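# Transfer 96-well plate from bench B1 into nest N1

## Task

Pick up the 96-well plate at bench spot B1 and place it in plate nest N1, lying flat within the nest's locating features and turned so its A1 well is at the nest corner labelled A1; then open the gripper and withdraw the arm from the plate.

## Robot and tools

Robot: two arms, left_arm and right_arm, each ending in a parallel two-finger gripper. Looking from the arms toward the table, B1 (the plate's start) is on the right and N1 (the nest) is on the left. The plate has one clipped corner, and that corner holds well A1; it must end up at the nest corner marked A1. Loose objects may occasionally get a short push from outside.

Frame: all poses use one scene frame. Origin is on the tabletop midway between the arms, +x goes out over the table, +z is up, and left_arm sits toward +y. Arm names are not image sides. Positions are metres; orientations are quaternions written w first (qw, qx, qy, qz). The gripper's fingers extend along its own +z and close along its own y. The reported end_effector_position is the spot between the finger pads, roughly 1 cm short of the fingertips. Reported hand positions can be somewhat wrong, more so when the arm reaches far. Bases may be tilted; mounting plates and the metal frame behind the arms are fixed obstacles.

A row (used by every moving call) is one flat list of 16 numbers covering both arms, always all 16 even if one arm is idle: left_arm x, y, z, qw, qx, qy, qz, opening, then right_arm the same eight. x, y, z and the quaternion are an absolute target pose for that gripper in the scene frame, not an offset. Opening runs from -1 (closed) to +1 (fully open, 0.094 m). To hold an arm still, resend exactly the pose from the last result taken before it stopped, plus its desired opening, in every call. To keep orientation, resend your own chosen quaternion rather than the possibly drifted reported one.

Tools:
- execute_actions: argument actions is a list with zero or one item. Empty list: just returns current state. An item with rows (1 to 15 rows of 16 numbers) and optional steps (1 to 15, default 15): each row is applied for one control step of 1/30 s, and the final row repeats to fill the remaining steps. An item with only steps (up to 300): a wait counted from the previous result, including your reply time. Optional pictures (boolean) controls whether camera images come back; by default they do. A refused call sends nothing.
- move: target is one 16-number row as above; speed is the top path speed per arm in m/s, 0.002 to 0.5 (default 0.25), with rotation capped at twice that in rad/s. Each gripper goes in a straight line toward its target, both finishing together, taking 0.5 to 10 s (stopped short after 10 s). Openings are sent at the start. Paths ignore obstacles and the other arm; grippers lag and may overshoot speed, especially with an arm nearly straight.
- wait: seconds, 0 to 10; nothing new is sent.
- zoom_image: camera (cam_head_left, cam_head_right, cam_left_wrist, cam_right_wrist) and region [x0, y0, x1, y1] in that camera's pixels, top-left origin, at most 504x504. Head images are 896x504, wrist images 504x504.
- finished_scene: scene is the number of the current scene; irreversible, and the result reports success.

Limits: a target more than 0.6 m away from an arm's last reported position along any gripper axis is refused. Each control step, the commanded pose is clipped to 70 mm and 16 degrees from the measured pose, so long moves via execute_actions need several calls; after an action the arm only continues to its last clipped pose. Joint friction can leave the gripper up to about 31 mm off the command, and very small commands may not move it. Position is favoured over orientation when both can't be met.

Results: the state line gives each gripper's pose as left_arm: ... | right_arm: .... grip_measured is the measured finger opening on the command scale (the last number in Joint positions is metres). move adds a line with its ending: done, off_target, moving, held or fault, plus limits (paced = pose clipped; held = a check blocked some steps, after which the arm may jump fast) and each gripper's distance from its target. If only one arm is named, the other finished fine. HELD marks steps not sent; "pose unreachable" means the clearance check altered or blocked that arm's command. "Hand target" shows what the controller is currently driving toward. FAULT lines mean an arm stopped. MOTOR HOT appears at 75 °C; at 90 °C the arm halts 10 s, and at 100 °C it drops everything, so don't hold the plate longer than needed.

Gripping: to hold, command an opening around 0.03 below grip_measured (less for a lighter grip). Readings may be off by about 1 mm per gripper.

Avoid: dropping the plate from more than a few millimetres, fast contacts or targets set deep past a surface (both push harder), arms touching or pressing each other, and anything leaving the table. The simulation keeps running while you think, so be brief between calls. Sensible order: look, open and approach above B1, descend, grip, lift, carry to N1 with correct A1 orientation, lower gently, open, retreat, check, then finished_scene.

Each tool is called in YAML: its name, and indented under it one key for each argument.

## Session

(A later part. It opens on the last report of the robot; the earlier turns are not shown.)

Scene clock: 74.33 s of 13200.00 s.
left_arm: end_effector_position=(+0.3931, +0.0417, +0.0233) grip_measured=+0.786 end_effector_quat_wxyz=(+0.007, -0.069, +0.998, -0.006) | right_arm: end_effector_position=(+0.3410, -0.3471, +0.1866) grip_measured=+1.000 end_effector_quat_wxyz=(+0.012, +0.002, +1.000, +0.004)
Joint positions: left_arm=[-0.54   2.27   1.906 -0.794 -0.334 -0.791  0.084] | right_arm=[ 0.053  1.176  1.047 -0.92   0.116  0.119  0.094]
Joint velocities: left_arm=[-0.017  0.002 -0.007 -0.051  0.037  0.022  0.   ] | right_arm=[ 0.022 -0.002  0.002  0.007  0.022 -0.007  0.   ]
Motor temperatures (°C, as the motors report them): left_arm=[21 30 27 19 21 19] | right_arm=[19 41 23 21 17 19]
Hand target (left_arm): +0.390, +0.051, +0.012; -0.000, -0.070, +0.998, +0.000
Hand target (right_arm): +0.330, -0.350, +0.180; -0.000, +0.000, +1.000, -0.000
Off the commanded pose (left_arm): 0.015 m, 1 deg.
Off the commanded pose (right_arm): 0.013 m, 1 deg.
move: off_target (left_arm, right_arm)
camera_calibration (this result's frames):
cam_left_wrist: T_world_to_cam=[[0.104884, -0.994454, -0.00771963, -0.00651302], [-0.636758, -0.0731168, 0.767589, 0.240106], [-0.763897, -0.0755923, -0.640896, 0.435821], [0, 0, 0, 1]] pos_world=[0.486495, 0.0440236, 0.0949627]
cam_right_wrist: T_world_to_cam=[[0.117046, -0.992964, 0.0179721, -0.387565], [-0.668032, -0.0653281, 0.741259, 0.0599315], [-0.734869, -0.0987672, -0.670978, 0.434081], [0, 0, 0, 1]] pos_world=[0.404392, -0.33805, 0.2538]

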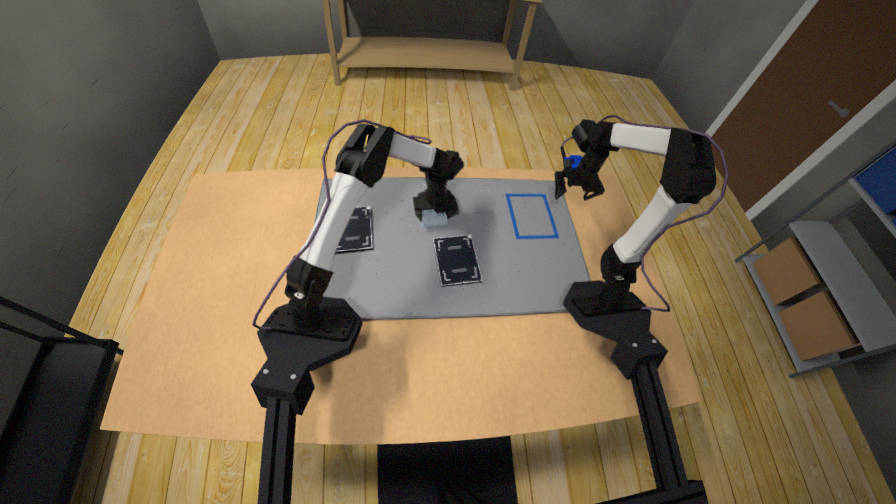

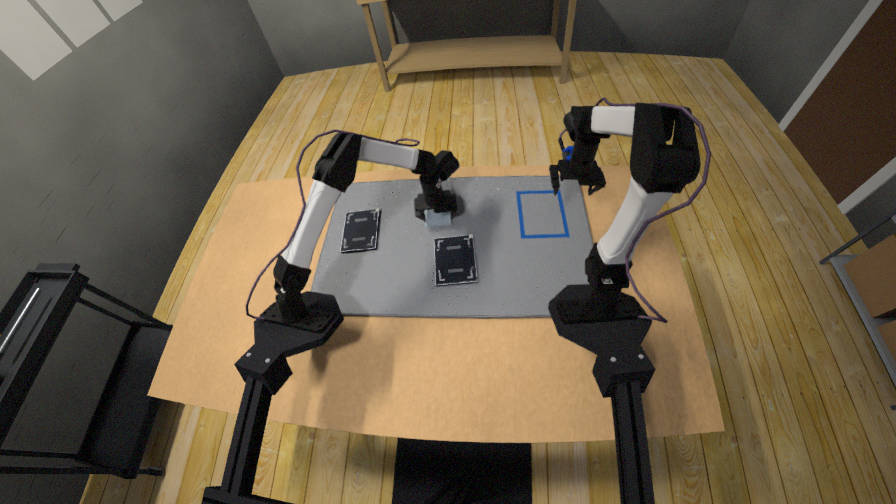

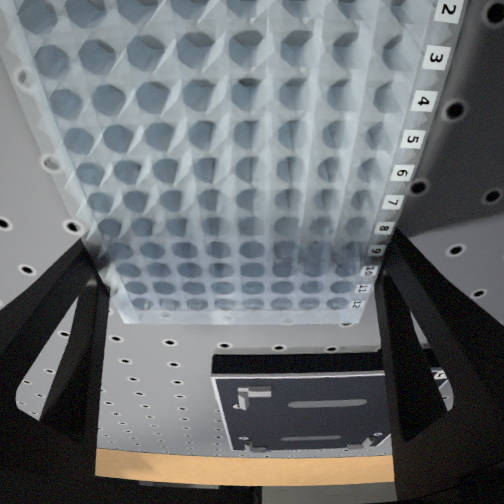

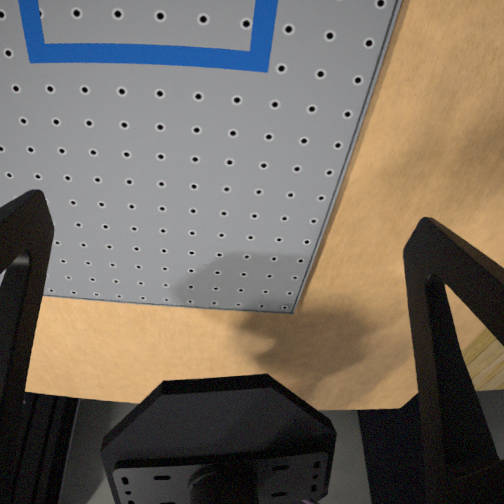

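move:
  target: [0.39,0.045,0.10,0,-0.07,0.9975,0,0.7,0.33,-0.35,0.18,0,0,1,0,1]
  speed: 0.08

move:
  target: [0.36,0.28,0.10,0,-0.07,0.9975,0,0.7,0.33,-0.35,0.18,0,0,1,0,1]
  speed: 0.12

Scene clock: 79.67 s of 13200.00 s.
left_arm: end_effector_position=(+0.3864, +0.0475, +0.0883) grip_measured=+0.786 end_effector_quat_wxyz=(-0.008, -0.067, +0.998, +0.004) | right_arm: end_effector_position=(+0.3410, -0.3471, +0.1866) grip_measured=+1.000 end_effector_quat_wxyz=(+0.012, +0.002, +1.000, +0.004)
Joint positions: left_arm=[-0.585  2.157  1.951 -1.005 -0.345 -0.845  0.084] | right_arm=[ 0.053  1.176  1.047 -0.92   0.116  0.119  0.094]
Joint velocities: left_arm=[-0.007  0.002 -0.007 -0.022  0.037  0.007 -0.001] | right_arm=[ 0.007  0.012  0.012 -0.007 -0.051 -0.051  0.   ]
Motor temperatures (°C, as the motors report them): left_arm=[21 32 27 19 21 19] | right_arm=[19 40 23 21 17 19]
Hand target (left_arm): +0.390, +0.045, +0.100; +0.000, -0.070, +0.998, +0.000
Hand target (right_arm): +0.330, -0.350, +0.180; -0.000, +0.000, +1.000, -0.000
Off the commanded pose (left_arm): 0.012 m, 1 deg.
Off the commanded pose (right_arm): 0.013 m, 1 deg.
After step 90, 0.87 s passed at rest.
move: off_target (left_arm, right_arm)
camera_calibration (this result's frames):
cam_left_wrist: T_world_to_cam=[[0.101076, -0.994452, -0.0291373, 0.00375026], [-0.612557, -0.0852844, 0.785812, 0.175957], [-0.783937, -0.0615784, -0.617779, 0.477759], [0, 0, 0, 1]] pos_world=[0.481937, 0.0481554, 0.156989]
cam_right_wrist: T_world_to_cam=[[0.117046, -0.992964, 0.0179721, -0.387565], [-0.668032, -0.0653281, 0.741259, 0.0599315], [-0.734869, -0.0987672, -0.670978, 0.434081], [0, 0, 0, 1]] pos_world=[0.404392, -0.33805, 0.2538]

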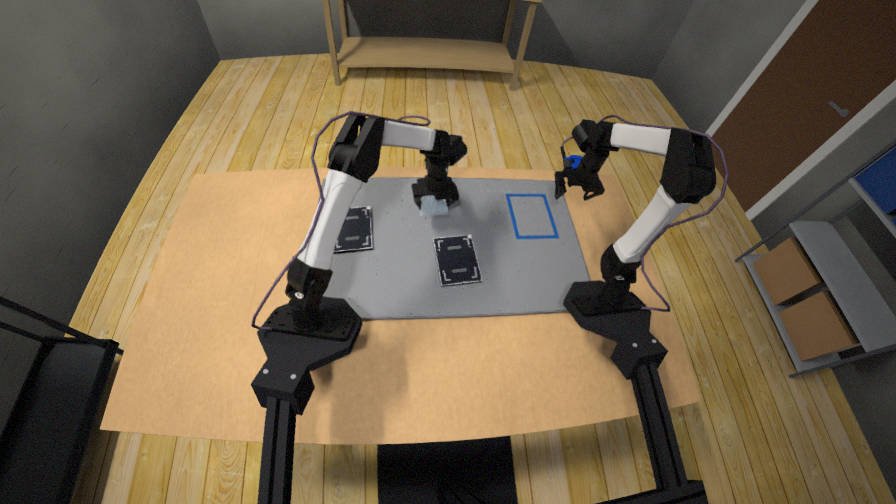

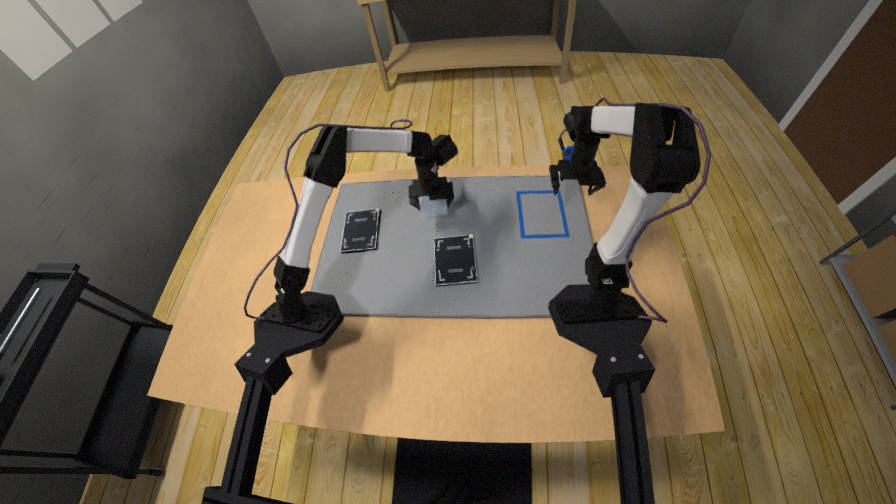

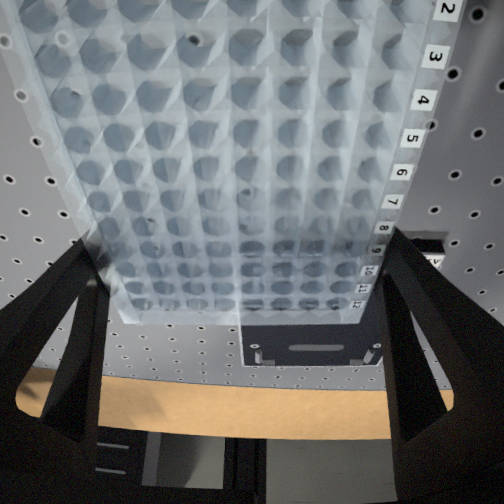

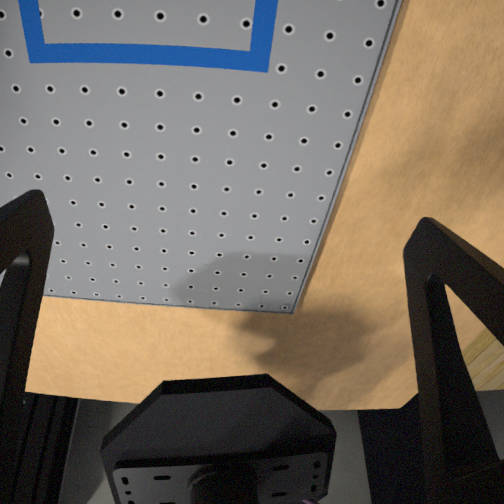

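Scene clock: 82.17 s of 13200.00 s.
left_arm: end_effector_position=(+0.3622, +0.2797, +0.0977) grip_measured=+0.786 end_effector_quat_wxyz=(-0.009, -0.073, +0.997, +0.003) | right_arm: end_effector_position=(+0.3410, -0.3471, +0.1866) grip_measured=+1.000 end_effector_quat_wxyz=(+0.012, +0.002, +1.000, +0.004)
Joint positions: left_arm=[-0.072  1.571  1.166 -0.691 -0.131 -0.374  0.084] | right_arm=[ 0.053  1.176  1.047 -0.92   0.116  0.119  0.094]
Joint velocities: left_arm=[-0.017  0.002  0.007 -0.037 -0.022 -0.022  0.001] | right_arm=[ 0.002 -0.002 -0.007 -0.022  0.022 -0.066  0.   ]
Motor temperatures (°C, as the motors report them): left_arm=[21 32 27 19 21 19] | right_arm=[19 40 23 21 17 19]
Hand target (left_arm): +0.364, +0.280, +0.100; +0.000, -0.071, +0.997, -0.003
Hand target (right_arm): +0.330, -0.350, +0.180; -0.000, +0.000, +1.000, -0.000
Off the commanded pose (left_arm): 0.003 m, 1 deg.
Off the commanded pose (right_arm): 0.013 m, 1 deg.
move: off_target (right_arm)
camera_calibration (this result's frames):
cam_left_wrist: T_world_to_cam=[[0.112438, -0.99326, -0.0281611, 0.232867], [-0.610232, -0.0913902, 0.786934, 0.174369], [-0.784203, -0.0712965, -0.616394, 0.481602], [0, 0, 0, 1]] pos_world=[0.457896, 0.28157, 0.166197]
cam_right_wrist: T_world_to_cam=[[0.117046, -0.992964, 0.0179721, -0.387565], [-0.668032, -0.0653281, 0.741259, 0.0599315], [-0.734869, -0.0987672, -0.670978, 0.434081], [0, 0, 0, 1]] pos_world=[0.404392, -0.33805, 0.2538]

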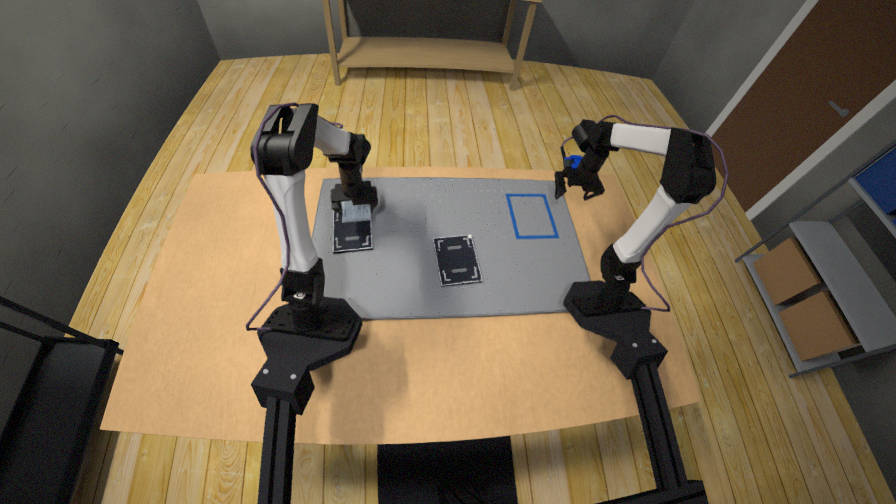

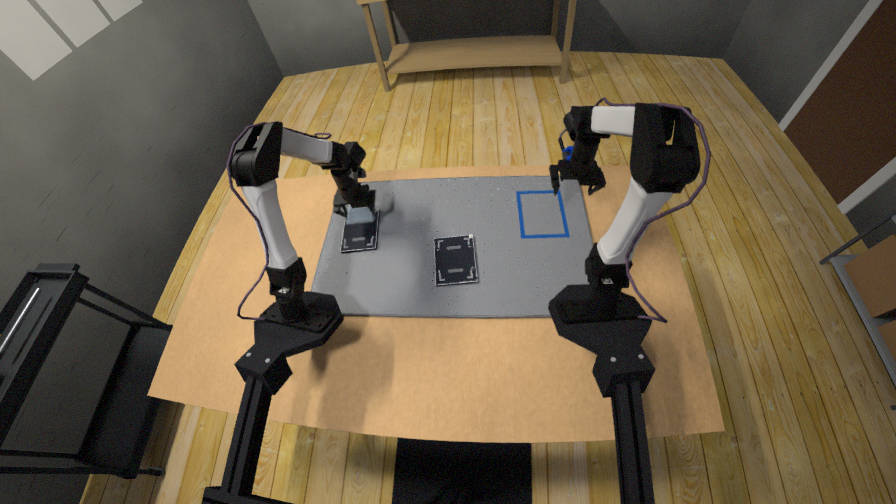

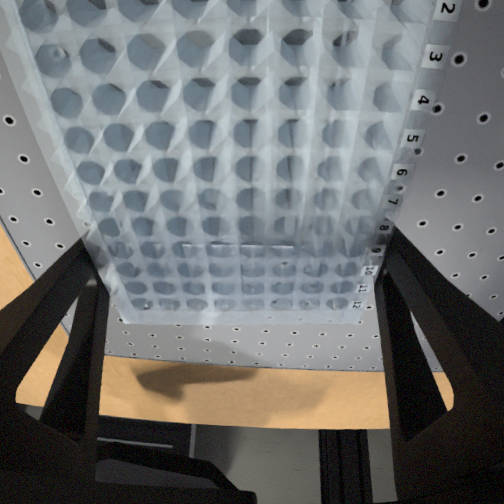

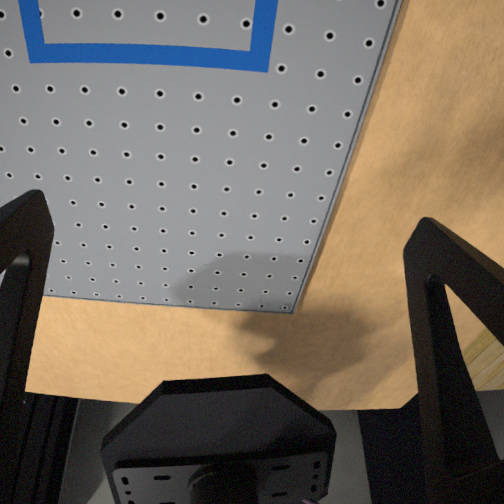

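move:
  target: [0.30,0.285,0.065,0,-0.07,0.9975,0,0.7,0.33,-0.35,0.18,0,0,1,0,1]
  speed: 0.08

zoom_image:
  camera: "cam_head_left"
  region: [300,180,410,280]

zoom_image:
  camera: "cam_head_right"
  region: [310,180,420,280]

Scene clock: 88.03 s of 13200.00 s.
left_arm: end_effector_position=(+0.2976, +0.2876, +0.0617) grip_measured=+0.786 end_effector_quat_wxyz=(-0.014, -0.069, +0.998, +0.003) | right_arm: end_effector_position=(+0.3410, -0.3471, +0.1866) grip_measured=+1.000 end_effector_quat_wxyz=(+0.012, +0.002, +1.000, +0.004)
Joint positions: left_arm=[-0.077  1.498  0.841 -0.449 -0.129 -0.372  0.084] | right_arm=[ 0.053  1.176  1.047 -0.92   0.116  0.119  0.094]
Joint velocities: left_arm=[-0.002 -0.012 -0.002  0.022 -0.022 -0.037 -0.001] | right_arm=[-0.007 -0.002  0.022  0.007 -0.022 -0.022  0.   ]
Motor temperatures (°C, as the motors report them): left_arm=[21 32 27 19 21 19] | right_arm=[18 40 23 21 17 19]
Hand target (left_arm): +0.300, +0.285, +0.065; -0.000, -0.070, +0.998, -0.000
Hand target (right_arm): +0.330, -0.350, +0.180; -0.000, +0.000, +1.000, -0.000
Off the commanded pose (left_arm): 0.005 m, 2 deg.
Off the commanded pose (right_arm): 0.013 m, 1 deg.
After step 90, 1.40 s passed at rest.
move: off_target (right_arm)
camera_calibration (this result's frames):
cam_left_wrist: T_world_to_cam=[[0.104263, -0.994167, -0.027584, 0.249585], [-0.602517, -0.0852065, 0.793544, 0.159481], [-0.791266, -0.0661175, -0.607887, 0.409416], [0, 0, 0, 1]] pos_world=[0.394024, 0.288788, 0.129208]
cam_right_wrist: T_world_to_cam=[[0.117046, -0.992964, 0.0179721, -0.387565], [-0.668032, -0.0653281, 0.741259, 0.0599315], [-0.734869, -0.0987672, -0.670978, 0.434081], [0, 0, 0, 1]] pos_world=[0.404392, -0.33805, 0.2538]

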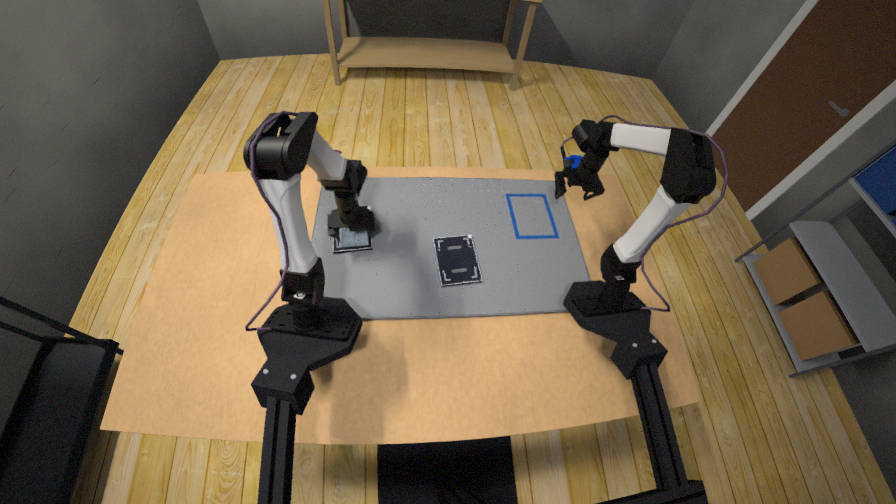

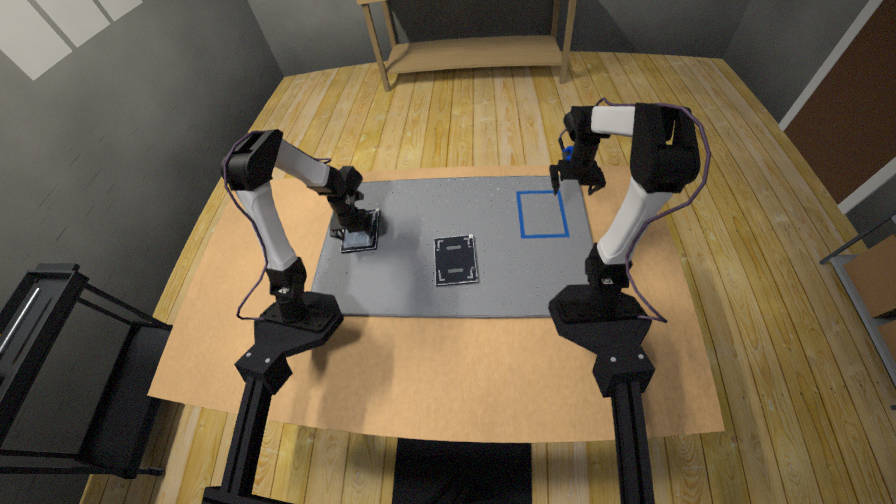

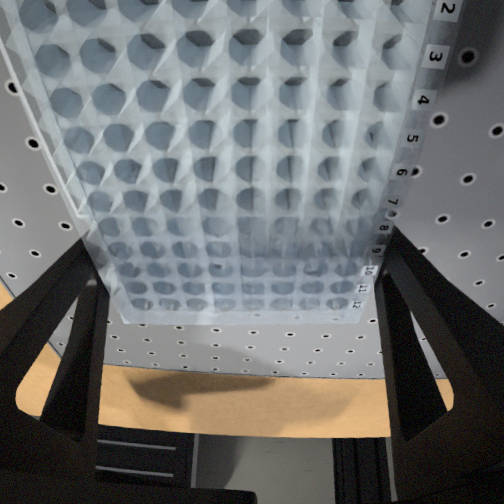

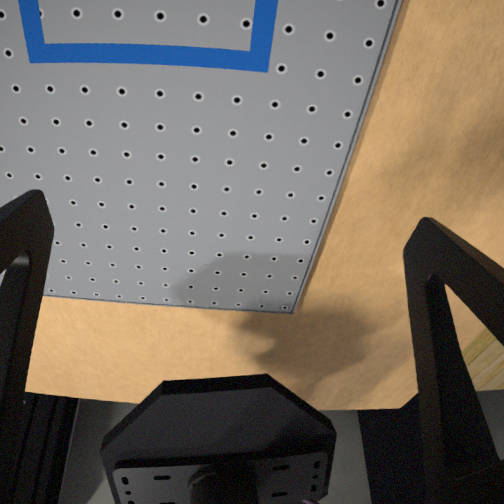

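Region (300, 180, 410, 280) of cam_head_left's 896x504 image, scaled by 4.582, with more detail than that image has; it fills the top 458 rows of this view, and the rest is white.

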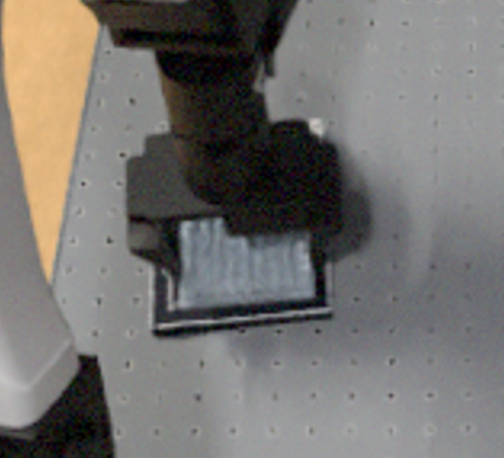

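Region (310, 180, 420, 280) of cam_head_right's 896x504 image, scaled by 4.582, with more detail than that image has; it fills the top 458 rows of this view, and the rest is white.

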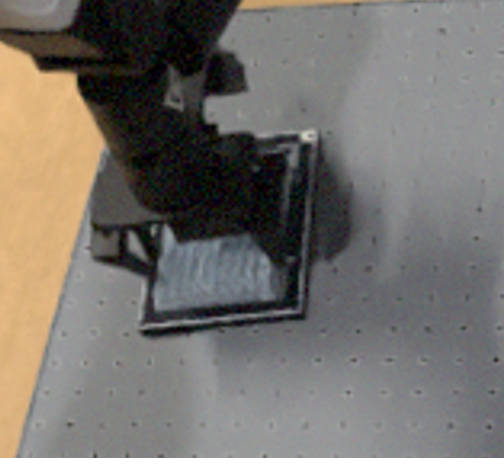

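move:
  target: [0.315,0.288,0.038,0,-0.07,0.9975,0,0.7,0.33,-0.35,0.18,0,0,1,0,1]
  speed: 0.03

zoom_image:
  camera: "cam_head_left"
  region: [310,190,400,270]

zoom_image:
  camera: "cam_head_right"
  region: [320,190,410,270]

Scene clock: 97.63 s of 13200.00 s.
left_arm: end_effector_position=(+0.3045, +0.2883, +0.0396) grip_measured=+0.786 end_effector_quat_wxyz=(-0.010, -0.069, +0.998, +0.005) | right_arm: end_effector_position=(+0.3410, -0.3471, +0.1866) grip_measured=+1.000 end_effector_quat_wxyz=(+0.012, +0.002, +1.000, +0.004)
Joint positions: left_arm=[-0.062  1.586  0.851 -0.364 -0.129 -0.358  0.084] | right_arm=[ 0.053  1.176  1.047 -0.92   0.116  0.119  0.094]
Joint velocities: left_arm=[ 0.002 -0.007 -0.002  0.022 -0.022  0.007 -0.001] | right_arm=[-0.002 -0.007 -0.012 -0.007  0.022  0.022  0.   ]
Motor temperatures (°C, as the motors report them): left_arm=[21 32 26 19 21 19] | right_arm=[18 39 23 21 17 19]
Hand target (left_arm): +0.315, +0.288, +0.038; +0.000, -0.070, +0.998, -0.000
Hand target (right_arm): +0.330, -0.350, +0.180; -0.000, +0.000, +1.000, -0.000
Off the commanded pose (left_arm): 0.011 m, 1 deg.
Off the commanded pose (right_arm): 0.013 m, 1 deg.
After step 90, 5.07 s passed at rest.
move: off_target (left_arm, right_arm)
camera_calibration (this result's frames):
cam_left_wrist: T_world_to_cam=[[0.104028, -0.994086, -0.0311726, 0.24918], [-0.608422, -0.0884006, 0.788675, 0.184124], [-0.786766, -0.063078, -0.61402, 0.399492], [0, 0, 0, 1]] pos_world=[0.40041, 0.289182, 0.107849]
cam_right_wrist: T_world_to_cam=[[0.117046, -0.992964, 0.0179721, -0.387565], [-0.668032, -0.0653281, 0.741259, 0.0599315], [-0.734869, -0.0987672, -0.670978, 0.434081], [0, 0, 0, 1]] pos_world=[0.404392, -0.33805, 0.2538]

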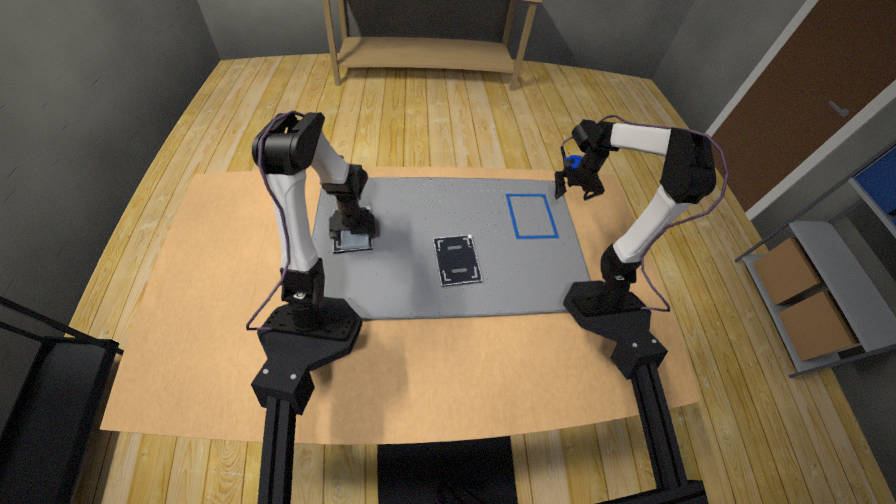

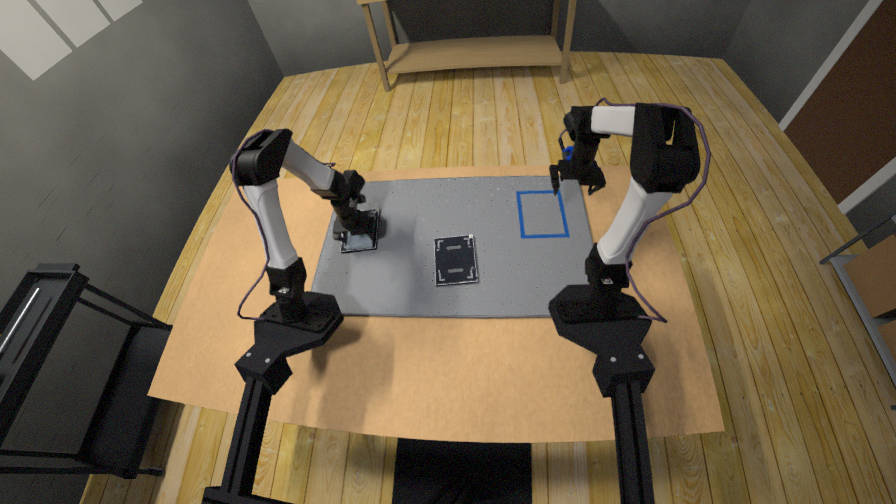

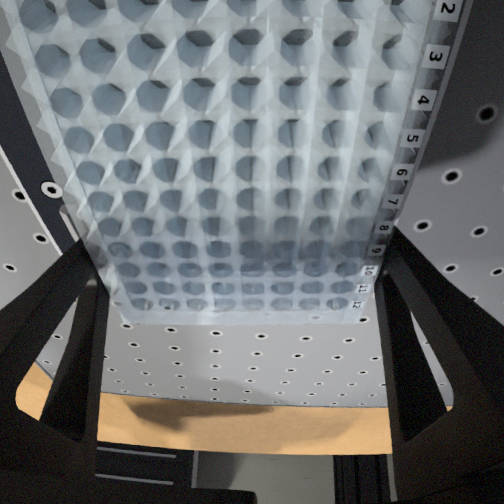

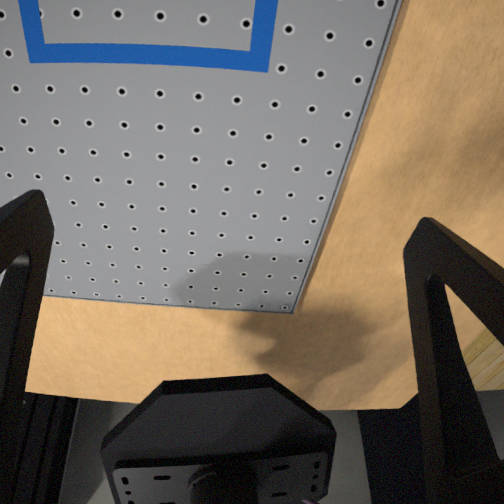

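Region (310, 190, 400, 270) of cam_head_left's 896x504 image, scaled by 5.600, with more detail than that image has.

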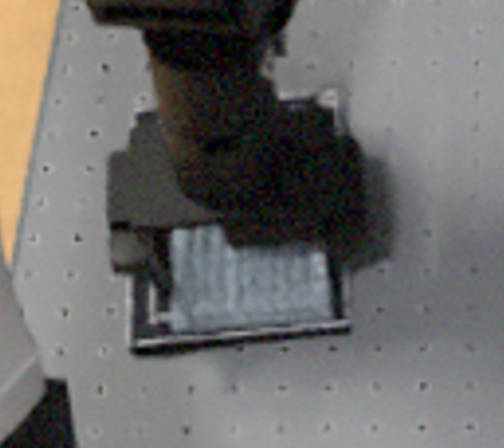

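Region (320, 190, 410, 270) of cam_head_right's 896x504 image, scaled by 5.600, with more detail than that image has.

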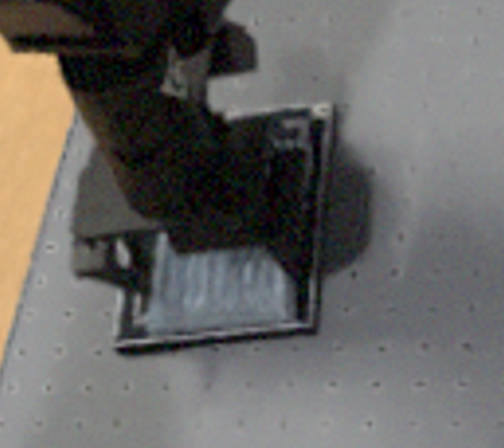

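move:
  target: [0.318,0.296,0.042,0,-0.07,0.9975,0,0.7,0.33,-0.35,0.18,0,0,1,0,1]
  speed: 0.02

zoom_image:
  camera: "cam_head_left"
  region: [310,190,400,270]

zoom_image:
  camera: "cam_head_right"
  region: [320,190,410,270]

Scene clock: 105.60 s of 13200.00 s.
left_arm: end_effector_position=(+0.3049, +0.2927, +0.0388) grip_measured=+0.786 end_effector_quat_wxyz=(-0.014, -0.064, +0.998, -0.001) | right_arm: end_effector_position=(+0.3410, -0.3471, +0.1866) grip_measured=+1.000 end_effector_quat_wxyz=(+0.012, +0.002, +1.000, +0.004)
Joint positions: left_arm=[-0.038  1.586  0.851 -0.365 -0.104 -0.326  0.084] | right_arm=[ 0.053  1.176  1.047 -0.92   0.116  0.119  0.094]
Joint velocities: left_arm=[-0.007 -0.007  0.002 -0.081  0.007  0.051  0.   ] | right_arm=[ 0.012  0.007  0.007  0.037 -0.037  0.022  0.   ]
Motor temperatures (°C, as the motors report them): left_arm=[21 31 26 19 21 19] | right_arm=[18 39 23 21 17 19]
Hand target (left_arm): +0.318, +0.296, +0.042; +0.000, -0.070, +0.998, -0.000
Hand target (right_arm): +0.330, -0.350, +0.180; -0.000, +0.000, +1.000, -0.000
Off the commanded pose (left_arm): 0.014 m, 2 deg.
Off the commanded pose (right_arm): 0.013 m, 1 deg.
After step 90, 3.97 s passed at rest.
move: off_target (left_arm, right_arm)
camera_calibration (this result's frames):
cam_left_wrist: T_world_to_cam=[[0.0938117, -0.99541, -0.0189539, 0.256489], [-0.604786, -0.0720996, 0.793118, 0.179304], [-0.790843, -0.0629407, -0.608773, 0.400583], [0, 0, 0, 1]] pos_world=[0.401178, 0.293452, 0.106517]
cam_right_wrist: T_world_to_cam=[[0.117046, -0.992964, 0.0179721, -0.387565], [-0.668032, -0.0653281, 0.741259, 0.0599315], [-0.734869, -0.0987672, -0.670978, 0.434081], [0, 0, 0, 1]] pos_world=[0.404392, -0.33805, 0.2538]

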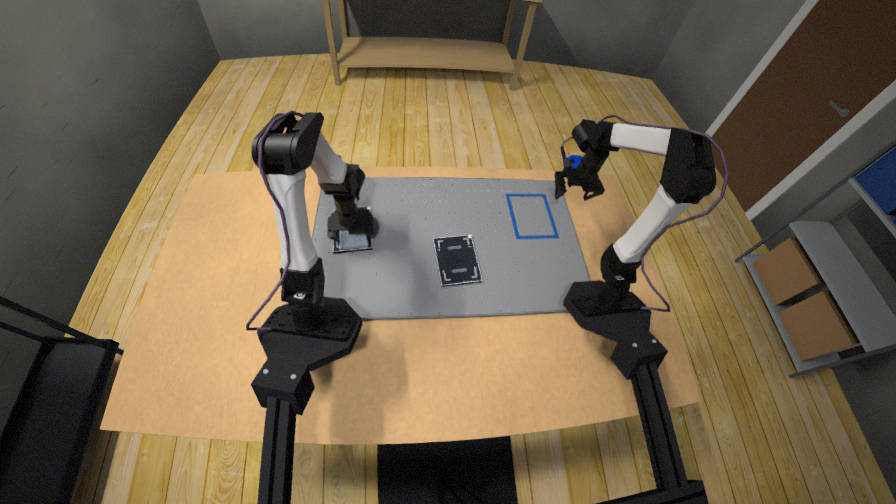

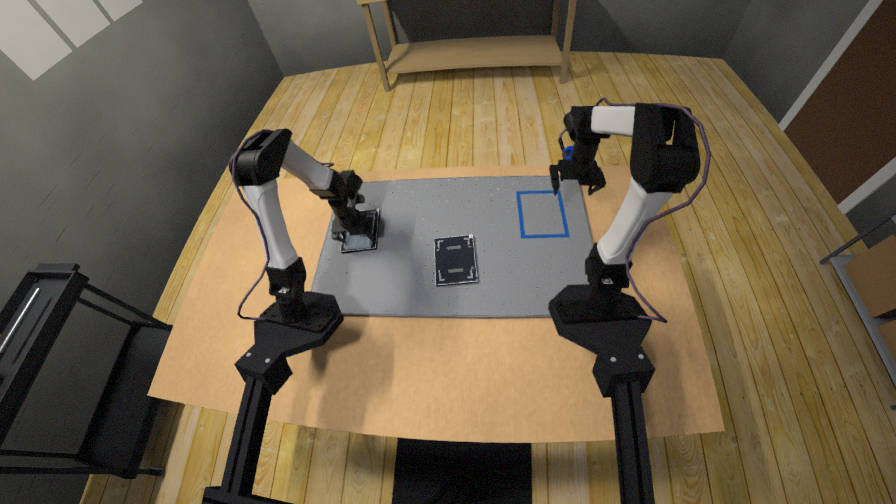

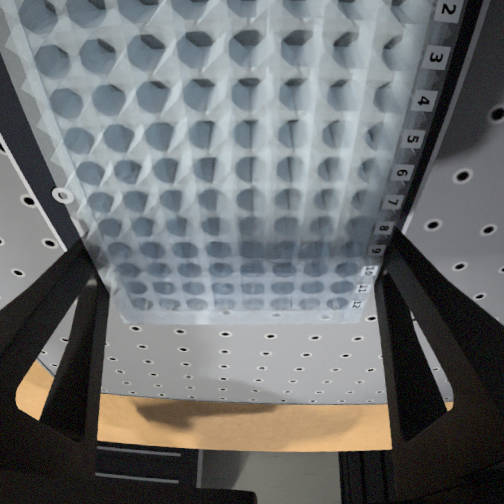

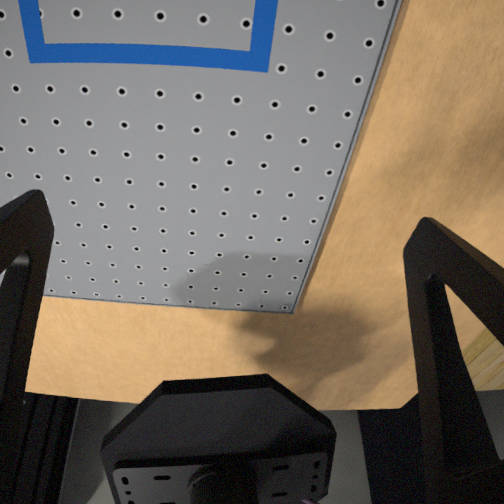

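Region (310, 190, 400, 270) of cam_head_left's 896x504 image, scaled by 5.600, with more detail than that image has.

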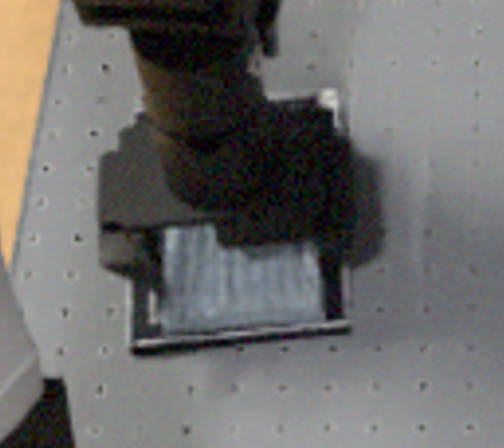

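Region (320, 190, 410, 270) of cam_head_right's 896x504 image, scaled by 5.600, with more detail than that image has.

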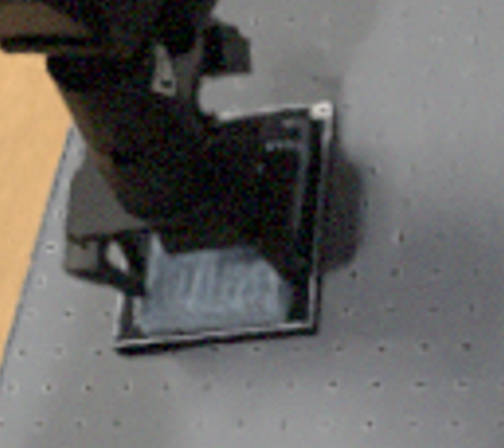

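move:
  target: [0.332,0.297,0.048,0,-0.07,0.9975,0,0.7,0.33,-0.35,0.18,0,0,1,0,1]
  speed: 0.02

zoom_image:
  camera: "cam_head_left"
  region: [310,190,400,270]

zoom_image:
  camera: "cam_head_right"
  region: [320,190,410,270]

Scene clock: 109.97 s of 13200.00 s.
left_arm: end_effector_position=(+0.3071, +0.2943, +0.0471) grip_measured=+0.786 end_effector_quat_wxyz=(-0.034, -0.057, +0.998, +0.000) | right_arm: end_effector_position=(+0.3410, -0.3471, +0.1866) grip_measured=+1.000 end_effector_quat_wxyz=(+0.012, +0.002, +1.000, +0.004)
Joint positions: left_arm=[-0.03   1.586  0.907 -0.46  -0.094 -0.31   0.084] | right_arm=[ 0.053  1.176  1.047 -0.92   0.116  0.119  0.094]
Joint velocities: left_arm=[-0.002  0.002  0.002  0.007  0.022 -0.022 -0.001] | right_arm=[-0.017 -0.022  0.012 -0.022 -0.095  0.051  0.   ]
Motor temperatures (°C, as the motors report them): left_arm=[21 31 27 19 21 19] | right_arm=[18 39 23 21 17 19]
Hand target (left_arm): +0.331, +0.297, +0.049; +0.000, -0.070, +0.998, -0.000
Hand target (right_arm): +0.330, -0.350, +0.180; -0.000, +0.000, +1.000, -0.000
Off the commanded pose (left_arm): 0.025 m, 4 deg.
Off the commanded pose (right_arm): 0.013 m, 1 deg.
move: off_target (left_arm, right_arm)
camera_calibration (this result's frames):
cam_left_wrist: T_world_to_cam=[[0.080465, -0.996492, -0.0230085, 0.262663], [-0.573182, -0.0651438, 0.816834, 0.161381], [-0.815468, -0.0525385, -0.576413, 0.410429], [0, 0, 0, 1]] pos_world=[0.406057, 0.293818, 0.110798]
cam_right_wrist: T_world_to_cam=[[0.117046, -0.992964, 0.0179721, -0.387565], [-0.668032, -0.0653281, 0.741259, 0.0599315], [-0.734869, -0.0987672, -0.670978, 0.434081], [0, 0, 0, 1]] pos_world=[0.404392, -0.33805, 0.2538]

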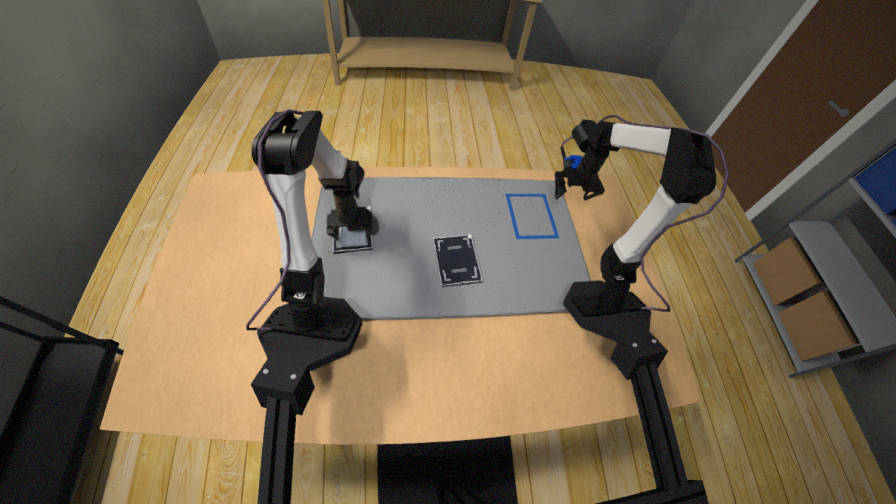

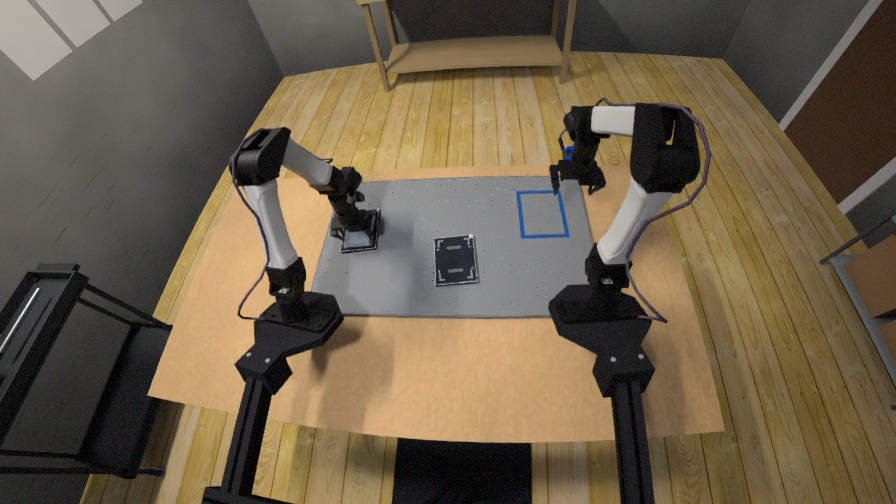

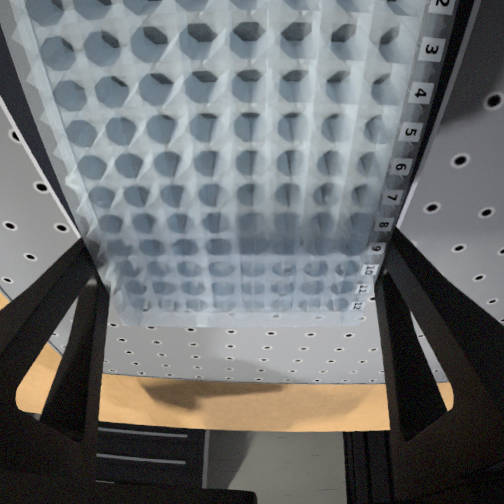

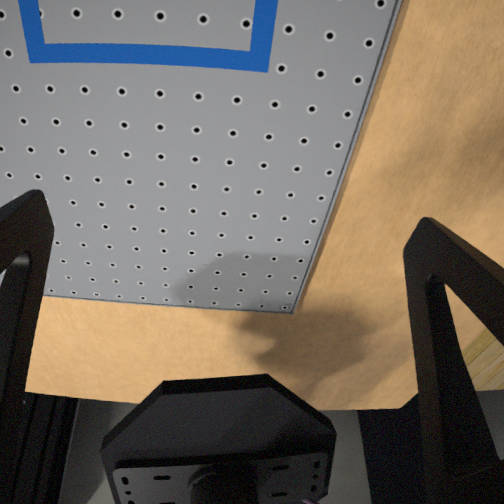

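Region (310, 190, 400, 270) of cam_head_left's 896x504 image, scaled by 5.600, with more detail than that image has.

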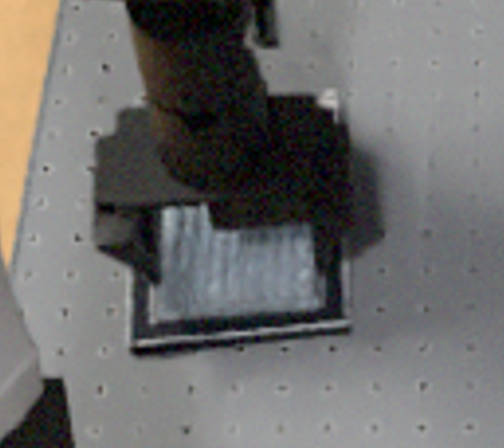

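Region (320, 190, 410, 270) of cam_head_right's 896x504 image, scaled by 5.600, with more detail than that image has.

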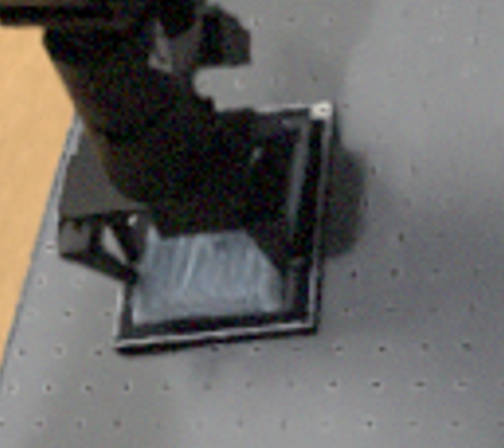

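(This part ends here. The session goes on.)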